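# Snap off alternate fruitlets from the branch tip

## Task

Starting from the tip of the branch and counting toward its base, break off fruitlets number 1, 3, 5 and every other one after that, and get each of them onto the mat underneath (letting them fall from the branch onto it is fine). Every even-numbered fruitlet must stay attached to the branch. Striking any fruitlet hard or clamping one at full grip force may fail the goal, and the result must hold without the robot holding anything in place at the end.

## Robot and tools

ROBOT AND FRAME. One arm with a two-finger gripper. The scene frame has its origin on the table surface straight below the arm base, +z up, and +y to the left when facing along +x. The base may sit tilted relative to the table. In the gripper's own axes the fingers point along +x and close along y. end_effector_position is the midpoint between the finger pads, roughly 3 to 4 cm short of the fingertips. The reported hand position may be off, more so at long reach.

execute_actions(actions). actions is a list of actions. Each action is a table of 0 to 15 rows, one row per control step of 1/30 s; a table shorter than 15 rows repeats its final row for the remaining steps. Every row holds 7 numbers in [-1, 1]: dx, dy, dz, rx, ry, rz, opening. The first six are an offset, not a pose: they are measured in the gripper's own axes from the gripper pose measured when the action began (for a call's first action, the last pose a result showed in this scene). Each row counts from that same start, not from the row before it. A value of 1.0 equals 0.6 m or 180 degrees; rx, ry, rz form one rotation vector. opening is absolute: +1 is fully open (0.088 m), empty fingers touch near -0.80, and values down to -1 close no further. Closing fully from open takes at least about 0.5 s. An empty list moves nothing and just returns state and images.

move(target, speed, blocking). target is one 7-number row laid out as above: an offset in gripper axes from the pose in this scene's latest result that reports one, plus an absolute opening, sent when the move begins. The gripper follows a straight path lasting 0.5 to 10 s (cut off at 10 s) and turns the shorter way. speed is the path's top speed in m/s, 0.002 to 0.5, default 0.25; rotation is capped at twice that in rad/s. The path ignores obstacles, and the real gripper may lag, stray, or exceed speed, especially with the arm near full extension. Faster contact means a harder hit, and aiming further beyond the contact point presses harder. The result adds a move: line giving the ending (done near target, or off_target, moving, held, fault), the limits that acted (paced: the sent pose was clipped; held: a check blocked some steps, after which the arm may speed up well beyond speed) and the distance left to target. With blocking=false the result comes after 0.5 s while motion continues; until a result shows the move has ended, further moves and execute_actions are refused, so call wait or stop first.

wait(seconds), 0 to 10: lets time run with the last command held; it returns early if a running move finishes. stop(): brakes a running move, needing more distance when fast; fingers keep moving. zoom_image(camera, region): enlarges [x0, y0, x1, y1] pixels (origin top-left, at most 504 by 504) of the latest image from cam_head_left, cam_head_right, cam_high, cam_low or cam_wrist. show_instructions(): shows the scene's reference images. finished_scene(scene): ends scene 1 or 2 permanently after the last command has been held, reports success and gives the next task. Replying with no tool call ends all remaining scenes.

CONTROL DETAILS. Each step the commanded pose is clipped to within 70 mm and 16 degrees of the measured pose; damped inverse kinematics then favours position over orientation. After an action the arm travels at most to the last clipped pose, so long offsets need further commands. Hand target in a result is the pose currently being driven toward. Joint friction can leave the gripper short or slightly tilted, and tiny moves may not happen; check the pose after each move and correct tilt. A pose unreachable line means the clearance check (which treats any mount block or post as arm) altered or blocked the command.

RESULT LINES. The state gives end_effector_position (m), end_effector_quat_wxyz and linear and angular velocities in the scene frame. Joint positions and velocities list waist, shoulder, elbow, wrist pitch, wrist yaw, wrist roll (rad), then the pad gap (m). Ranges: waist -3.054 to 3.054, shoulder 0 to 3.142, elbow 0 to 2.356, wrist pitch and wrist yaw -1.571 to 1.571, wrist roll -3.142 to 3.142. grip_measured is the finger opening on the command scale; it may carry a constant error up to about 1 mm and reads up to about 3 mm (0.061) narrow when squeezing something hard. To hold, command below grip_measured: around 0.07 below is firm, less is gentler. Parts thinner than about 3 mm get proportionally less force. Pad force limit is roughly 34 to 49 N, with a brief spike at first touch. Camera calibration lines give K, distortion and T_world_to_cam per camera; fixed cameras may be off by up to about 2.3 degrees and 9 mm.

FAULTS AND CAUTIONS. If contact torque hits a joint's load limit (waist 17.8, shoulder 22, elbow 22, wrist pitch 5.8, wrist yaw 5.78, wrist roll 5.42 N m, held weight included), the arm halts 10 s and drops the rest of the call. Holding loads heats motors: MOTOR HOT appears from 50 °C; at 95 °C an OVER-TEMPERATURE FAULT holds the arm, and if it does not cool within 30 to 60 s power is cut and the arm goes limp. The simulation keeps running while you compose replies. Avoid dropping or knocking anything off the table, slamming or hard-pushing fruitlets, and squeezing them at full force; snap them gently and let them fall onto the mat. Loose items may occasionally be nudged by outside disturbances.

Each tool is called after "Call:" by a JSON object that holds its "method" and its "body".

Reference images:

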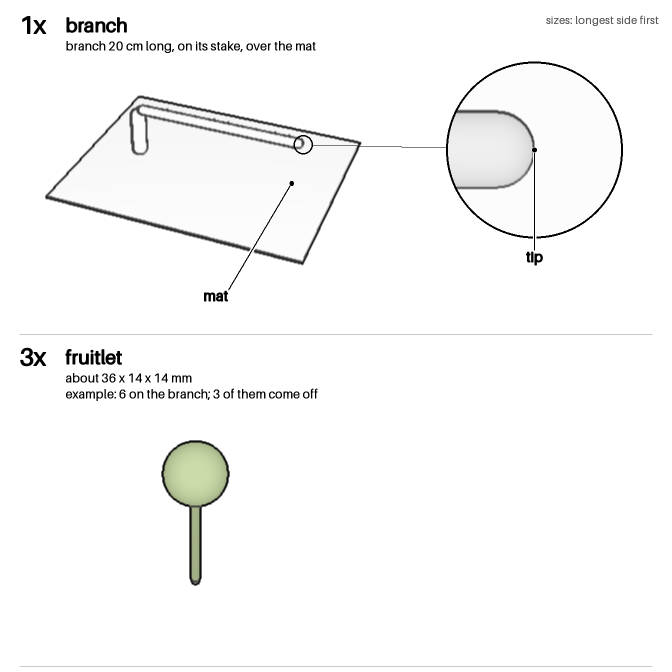

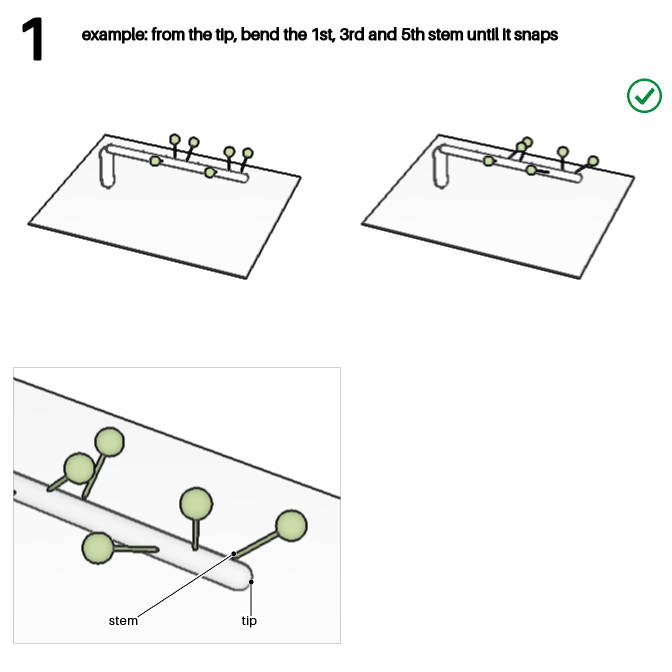

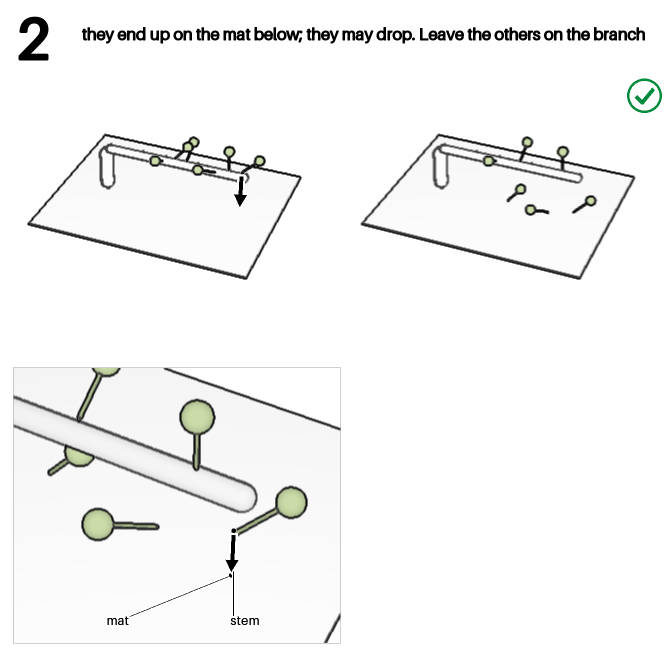

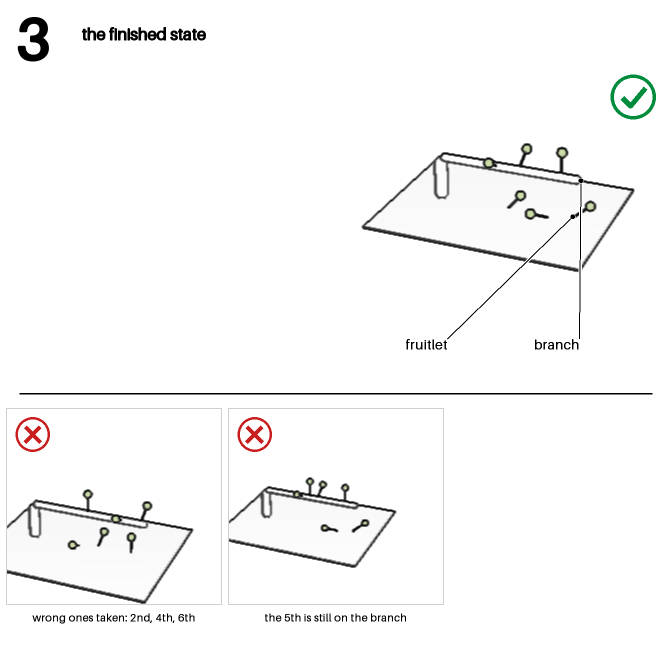

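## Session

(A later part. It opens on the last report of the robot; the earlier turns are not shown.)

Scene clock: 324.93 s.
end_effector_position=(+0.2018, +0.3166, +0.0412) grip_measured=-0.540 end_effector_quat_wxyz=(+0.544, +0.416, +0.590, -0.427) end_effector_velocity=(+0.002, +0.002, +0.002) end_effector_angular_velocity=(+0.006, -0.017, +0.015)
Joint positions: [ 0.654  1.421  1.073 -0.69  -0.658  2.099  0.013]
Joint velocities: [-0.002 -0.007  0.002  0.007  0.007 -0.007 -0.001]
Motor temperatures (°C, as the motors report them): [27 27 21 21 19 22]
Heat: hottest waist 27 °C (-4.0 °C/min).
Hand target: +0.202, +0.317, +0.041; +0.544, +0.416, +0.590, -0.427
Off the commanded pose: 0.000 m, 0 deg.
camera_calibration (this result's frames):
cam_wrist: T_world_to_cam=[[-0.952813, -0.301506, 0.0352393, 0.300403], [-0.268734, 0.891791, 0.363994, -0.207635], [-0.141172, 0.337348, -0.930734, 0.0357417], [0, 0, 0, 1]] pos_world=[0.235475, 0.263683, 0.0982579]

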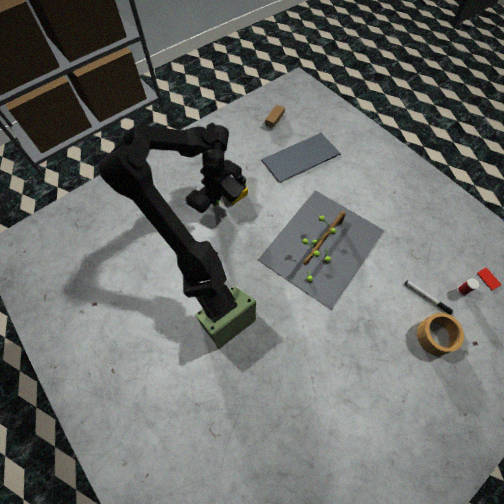

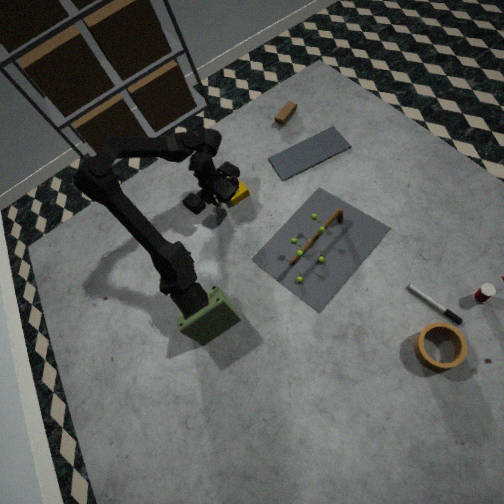

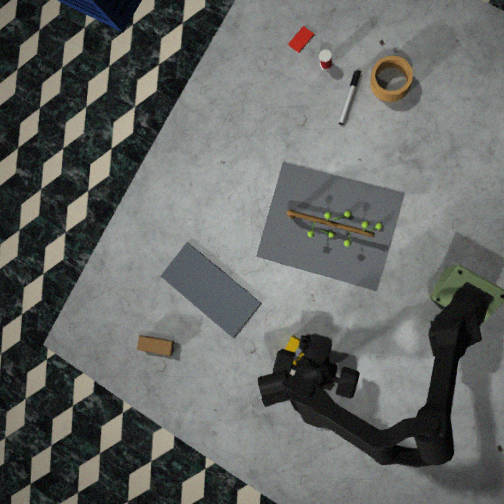

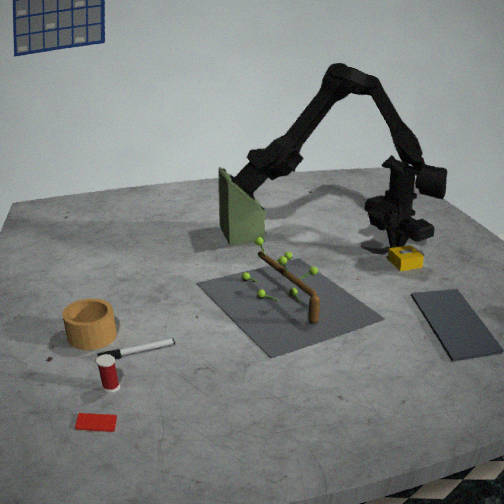

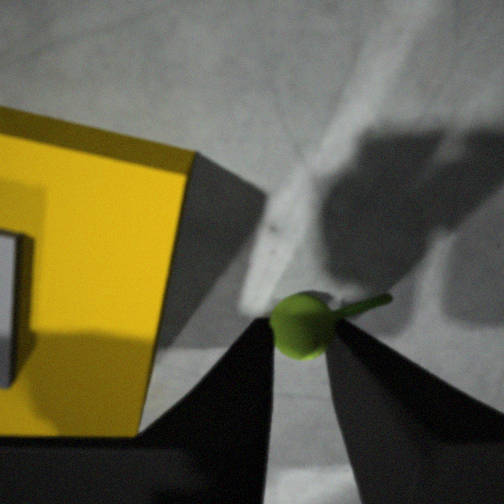

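Call:
{"method": "execute_actions", "body": {"actions": [[[0,0,0,0,0,0,-0.59]]]}}

Call:
{"method": "move", "body": {"target": [-0.08,0,0,0,0,0,-0.59], "speed": 0.05}}

Scene clock: 335.43 s.
end_effector_position=(+0.2018, +0.3166, +0.0412) grip_measured=-0.571 end_effector_quat_wxyz=(+0.544, +0.416, +0.590, -0.427) end_effector_velocity=(+0.000, +0.002, +0.002) end_effector_angular_velocity=(+0.014, -0.004, +0.027)
Joint positions: [ 0.654  1.421  1.073 -0.69  -0.658  2.099  0.011]
Joint velocities: [-0.002 -0.007 -0.002  0.007 -0.007 -0.022  0.   ]
Motor temperatures (°C, as the motors report them): [27 27 21 21 19 22]
Heat: hottest waist 27 °C (-3.0 °C/min).
Hand target: +0.202, +0.317, +0.041; +0.544, +0.416, +0.590, -0.427
Off the commanded pose: 0.000 m, 0 deg.
camera_calibration (this result's frames):
cam_wrist: T_world_to_cam=[[-0.952813, -0.301506, 0.0352393, 0.300403], [-0.268734, 0.891791, 0.363994, -0.207635], [-0.141172, 0.337348, -0.930734, 0.0357417], [0, 0, 0, 1]] pos_world=[0.235475, 0.263683, 0.0982579]

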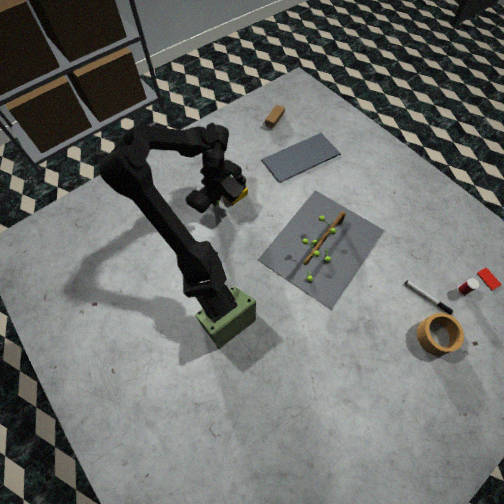

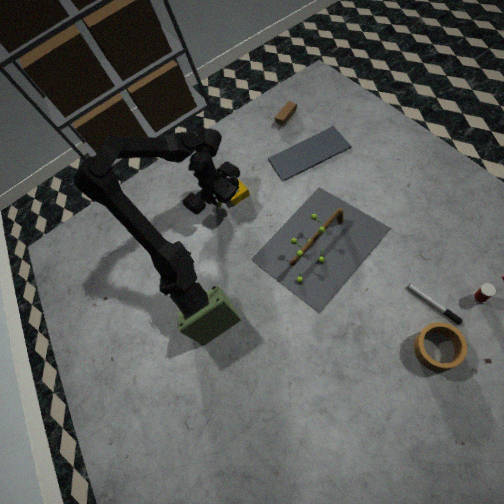

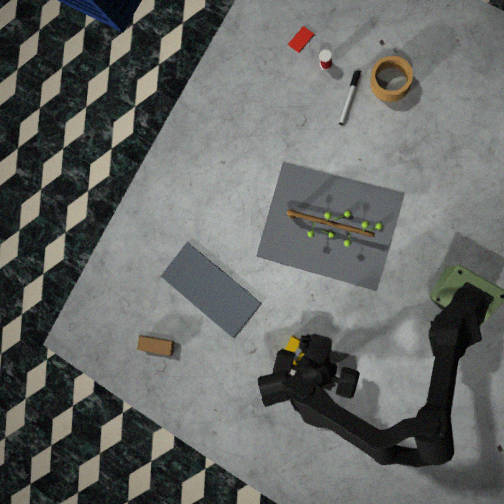

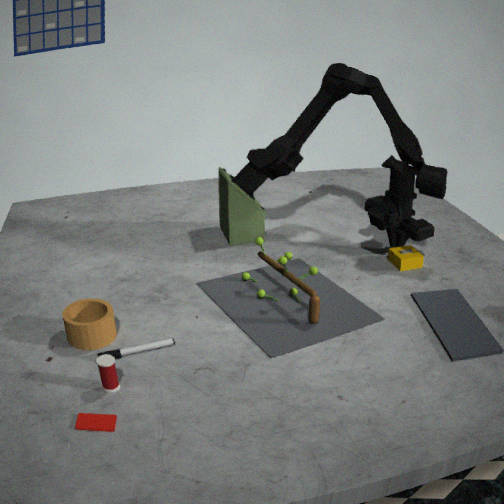

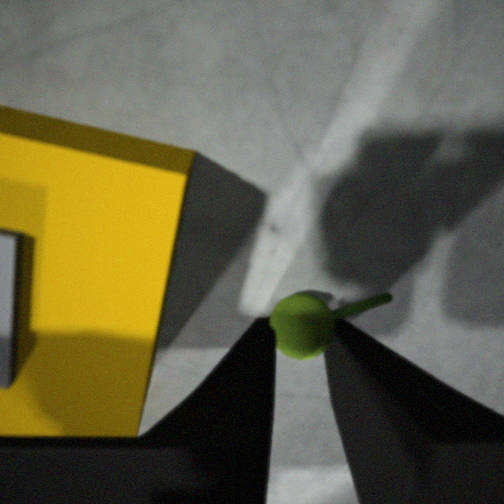

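Scene clock: 336.73 s.
end_effector_position=(+0.2044, +0.3111, +0.0839) grip_measured=-0.571 end_effector_quat_wxyz=(+0.542, +0.413, +0.588, -0.436) end_effector_velocity=(+0.001, -0.001, +0.001) end_effector_angular_velocity=(+0.002, +0.004, -0.003)
Joint positions: [ 0.54   1.38   1.161 -0.922 -0.709  1.966  0.011]
Joint velocities: [-0.007  0.002  0.002 -0.007 -0.007 -0.007 -0.   ]
Motor temperatures (°C, as the motors report them): [27 27 21 21 19 22]
Heat: hottest waist 27 °C (-3.0 °C/min).
Hand target: +0.205, +0.315, +0.089; +0.544, +0.416, +0.590, -0.428
Off the commanded pose: 0.007 m, 1 deg.
move: done
camera_calibration (this result's frames):
cam_wrist: T_world_to_cam=[[-0.955217, -0.291726, 0.0495693, 0.295982], [-0.256201, 0.899173, 0.354753, -0.221594], [-0.148062, 0.326166, -0.933645, 0.0828345], [0, 0, 0, 1]] pos_world=[0.238219, 0.25858, 0.141278]

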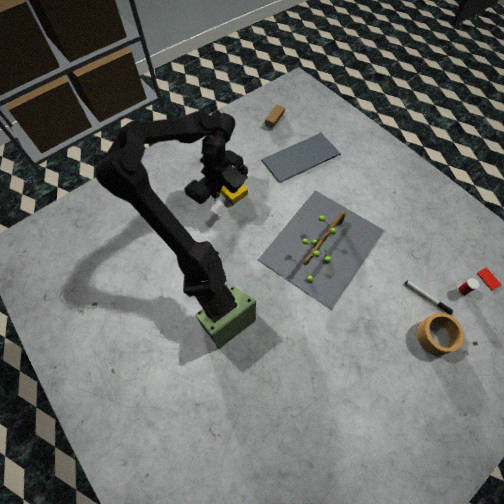

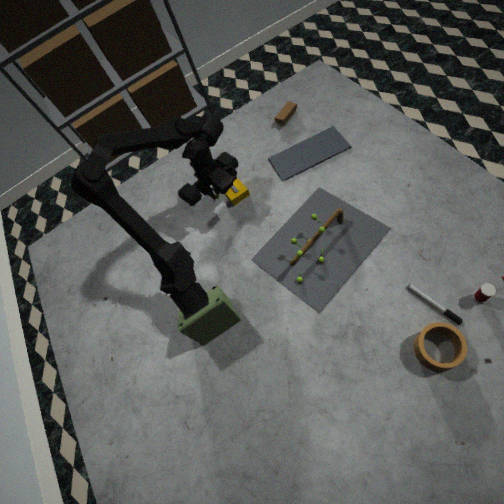

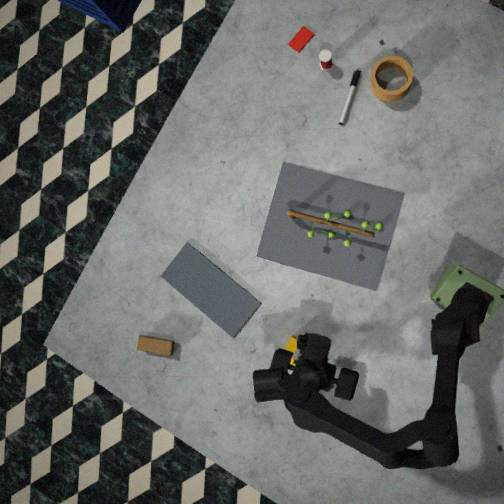

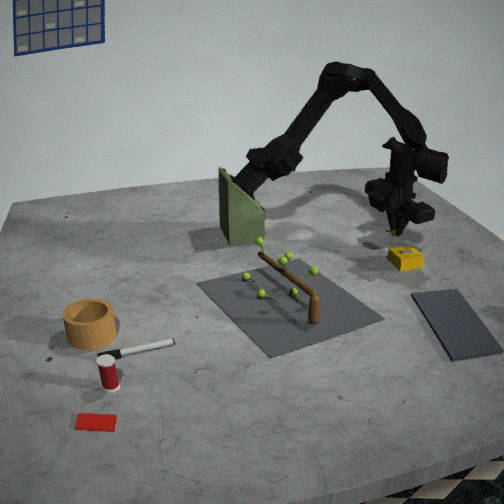

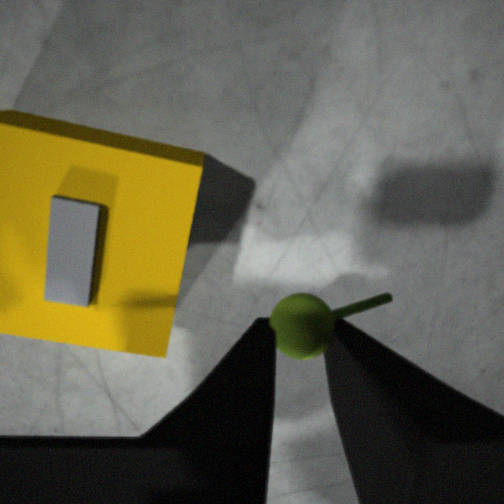

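Call:
{"method": "move", "body": {"target": [-0.02,0.077,0.433,0,0,0,-0.59], "speed": 0.2}}

Scene clock: 347.07 s.
end_effector_position=(+0.3174, +0.0762, +0.0824) grip_measured=-0.571 end_effector_quat_wxyz=(+0.541, +0.412, +0.590, -0.435) end_effector_velocity=(+0.002, -0.002, -0.002) end_effector_angular_velocity=(+0.008, -0.002, +0.003)
Joint positions: [-0.109  2.013  1.194 -0.962 -0.79   1.062  0.011]
Joint velocities: [-0.002  0.012  0.002  0.007 -0.007 -0.007 -0.   ]
Motor temperatures (°C, as the motors report them): [27 28 22 21 19 22]
Heat: hottest shoulder 28 °C (-2.0 °C/min).
Hand target: +0.319, +0.073, +0.083; +0.540, +0.412, +0.589, -0.438
Off the commanded pose: 0.005 m, 0 deg.
move: done
camera_calibration (this result's frames):
cam_wrist: T_world_to_cam=[[-0.953771, -0.295734, 0.0534938, 0.335013], [-0.25811, 0.897236, 0.358256, 0.0194944], [-0.153945, 0.327887, -0.93209, 0.176397], [0, 0, 0, 1]] pos_world=[0.351713, 0.0237452, 0.139513]

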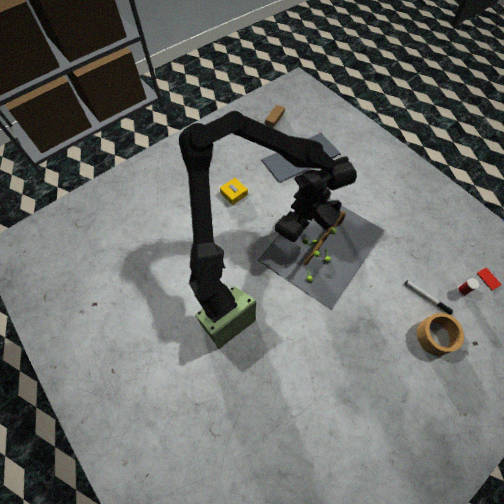

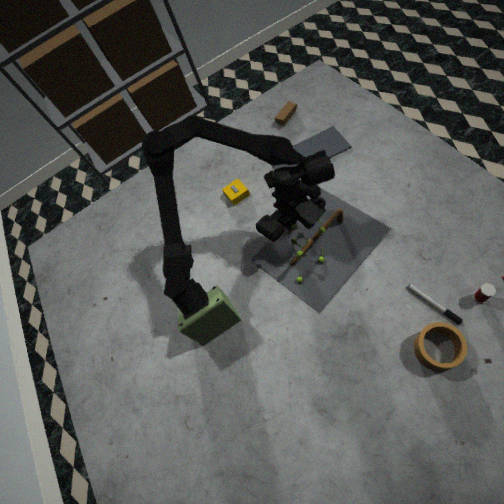

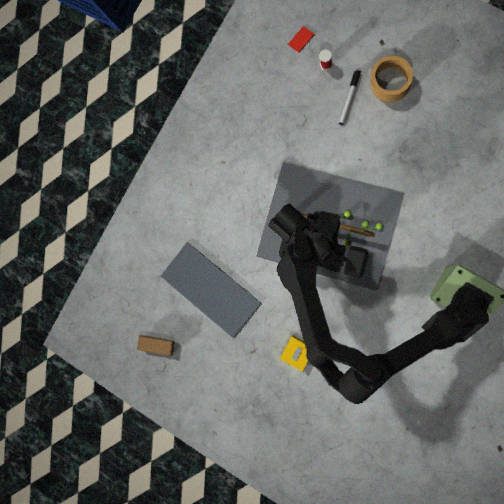

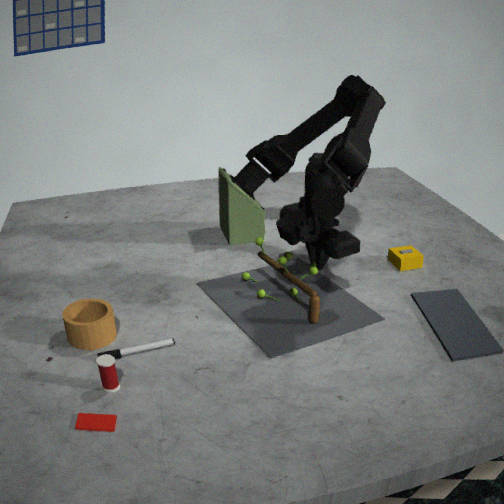

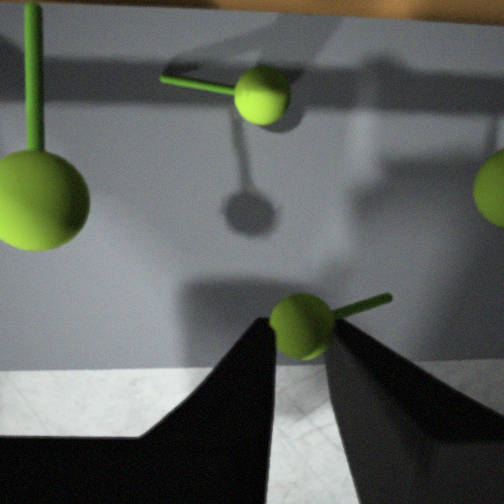

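Call:
{"method": "move", "body": {"target": [0.045,0,0,0,0,0,-0.59], "speed": 0.03}}

Call:
{"method": "execute_actions", "body": {"actions": [[[0,0,0,0,0,0,-0.45]],[[-0.08,0,0,0,0,0,-0.4]],[[-0.1,0,0,0,0,0,-0.4]]]}}

Scene clock: 358.53 s.
end_effector_position=(+0.3173, +0.0785, +0.0583) grip_measured=-0.571 end_effector_quat_wxyz=(+0.546, +0.409, +0.589, -0.433) end_effector_velocity=(+0.001, -0.000, -0.000) end_effector_angular_velocity=(+0.007, -0.004, -0.008)
Joint positions: [-0.051  2.02   1.14  -0.83  -0.796  1.143  0.011]
Joint velocities: [-0.002  0.002 -0.002  0.007 -0.007  0.007  0.   ]
Motor temperatures (°C, as the motors report them): [28 27 22 21 19 22]
Heat: hottest waist 28 °C (-1.0 °C/min).
Hand target: +0.315, +0.077, +0.056; +0.541, +0.412, +0.590, -0.435
Off the commanded pose: 0.004 m, 1 deg.
move: done
camera_calibration (this result's frames):
cam_wrist: T_world_to_cam=[[-0.950987, -0.305505, 0.0478575, 0.3371], [-0.27022, 0.896251, 0.351731, 0.0304016], [-0.150348, 0.32156, -0.934877, 0.152681], [0, 0, 0, 1]] pos_world=[0.351749, 0.0266422, 0.115912]

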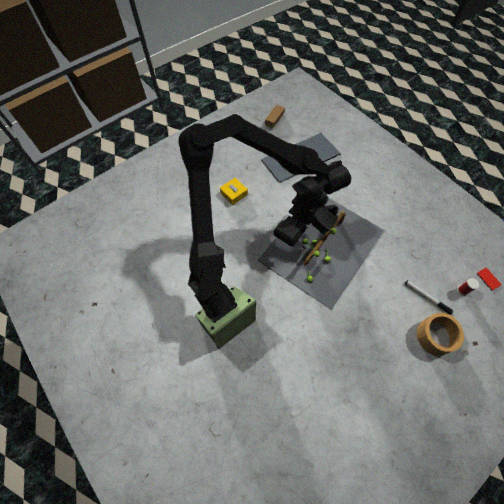

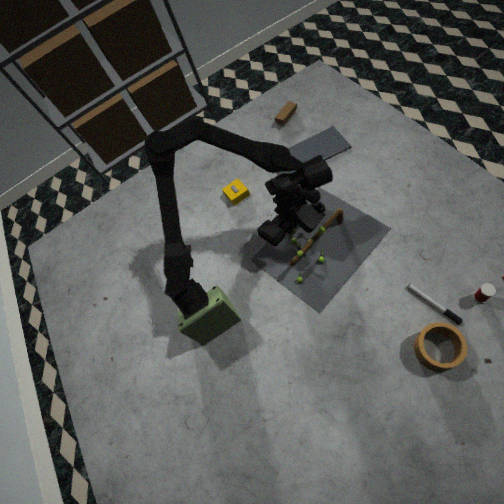

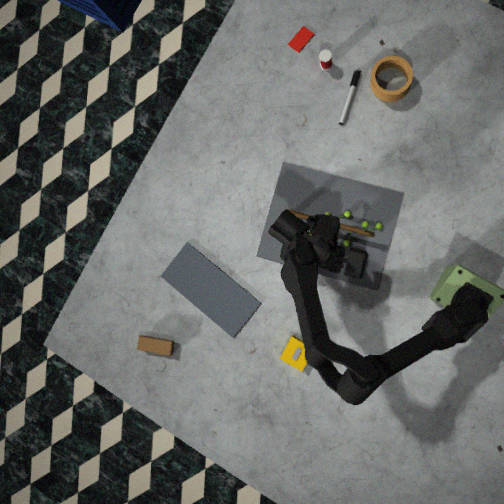

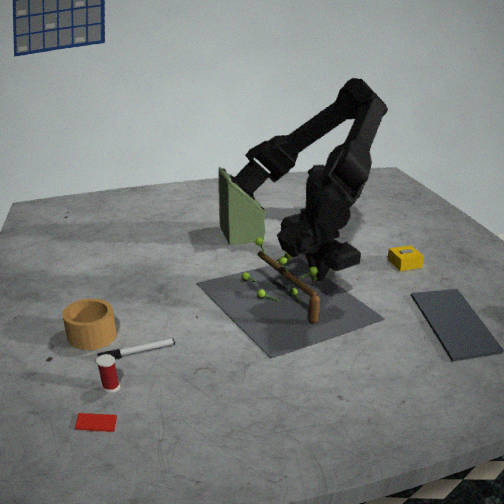

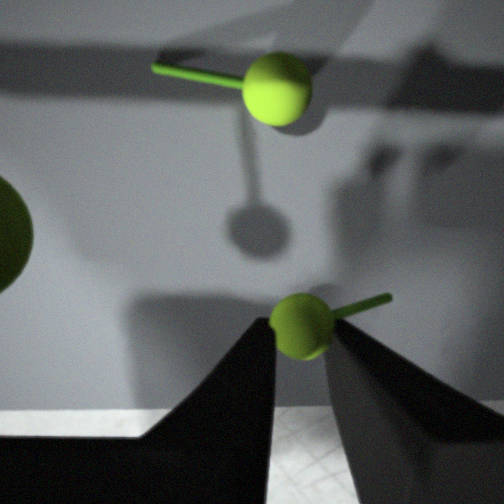

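Scene clock: 360.03 s.
end_effector_position=(+0.3217, +0.0788, +0.1617) grip_measured=-0.402 end_effector_quat_wxyz=(+0.542, +0.412, +0.592, -0.432) end_effector_velocity=(-0.003, +0.002, +0.002) end_effector_angular_velocity=(+0.007, +0.029, +0.007)
Joint positions: [-0.268  1.999  1.415 -1.343 -0.749  0.845  0.019]
Joint velocities: [-0.002  0.012  0.022 -0.051  0.007 -0.037 -0.   ]
Motor temperatures (°C, as the motors report them): [28 27 22 21 19 22]
Heat: hottest waist 28 °C (-1.0 °C/min).
Hand target: +0.323, +0.077, +0.163; +0.541, +0.410, +0.592, -0.434
Off the commanded pose: 0.002 m, 0 deg.
camera_calibration (this result's frames):
cam_wrist: T_world_to_cam=[[-0.952058, -0.301893, 0.0494512, 0.336199], [-0.264809, 0.894222, 0.360891, -0.00809313], [-0.153171, 0.330494, -0.931296, 0.24949], [0, 0, 0, 1]] pos_world=[0.356152, 0.0262784, 0.218644]

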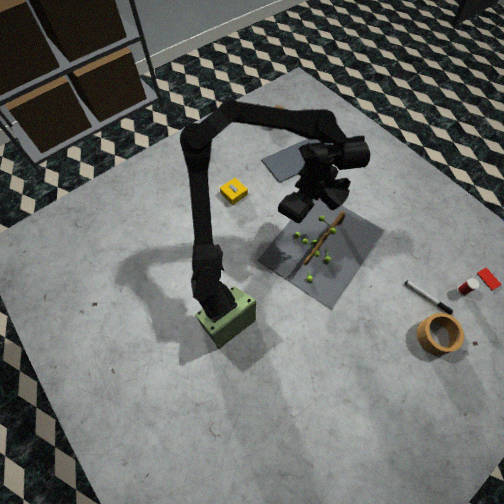

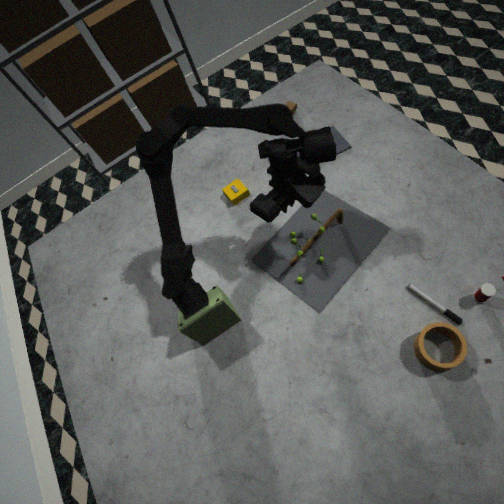

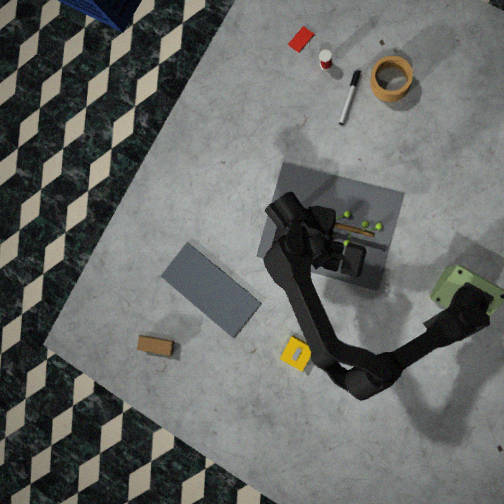

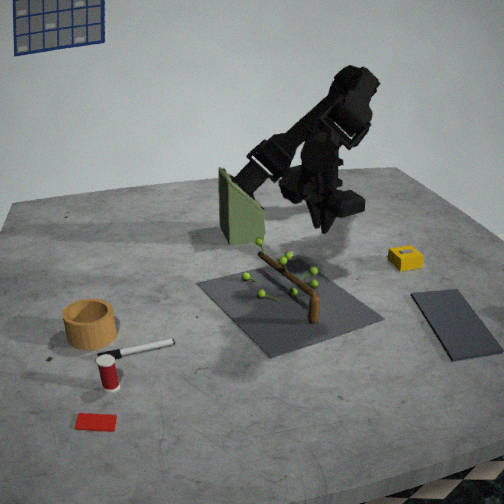

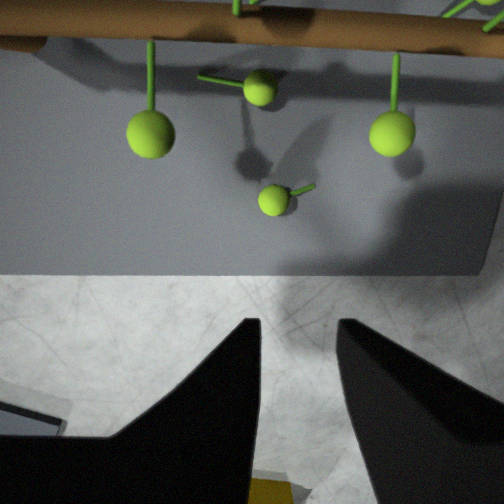

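Call:
{"method": "finished_scene", "body": {"scene": 1}}

The scene is finished: the task was done.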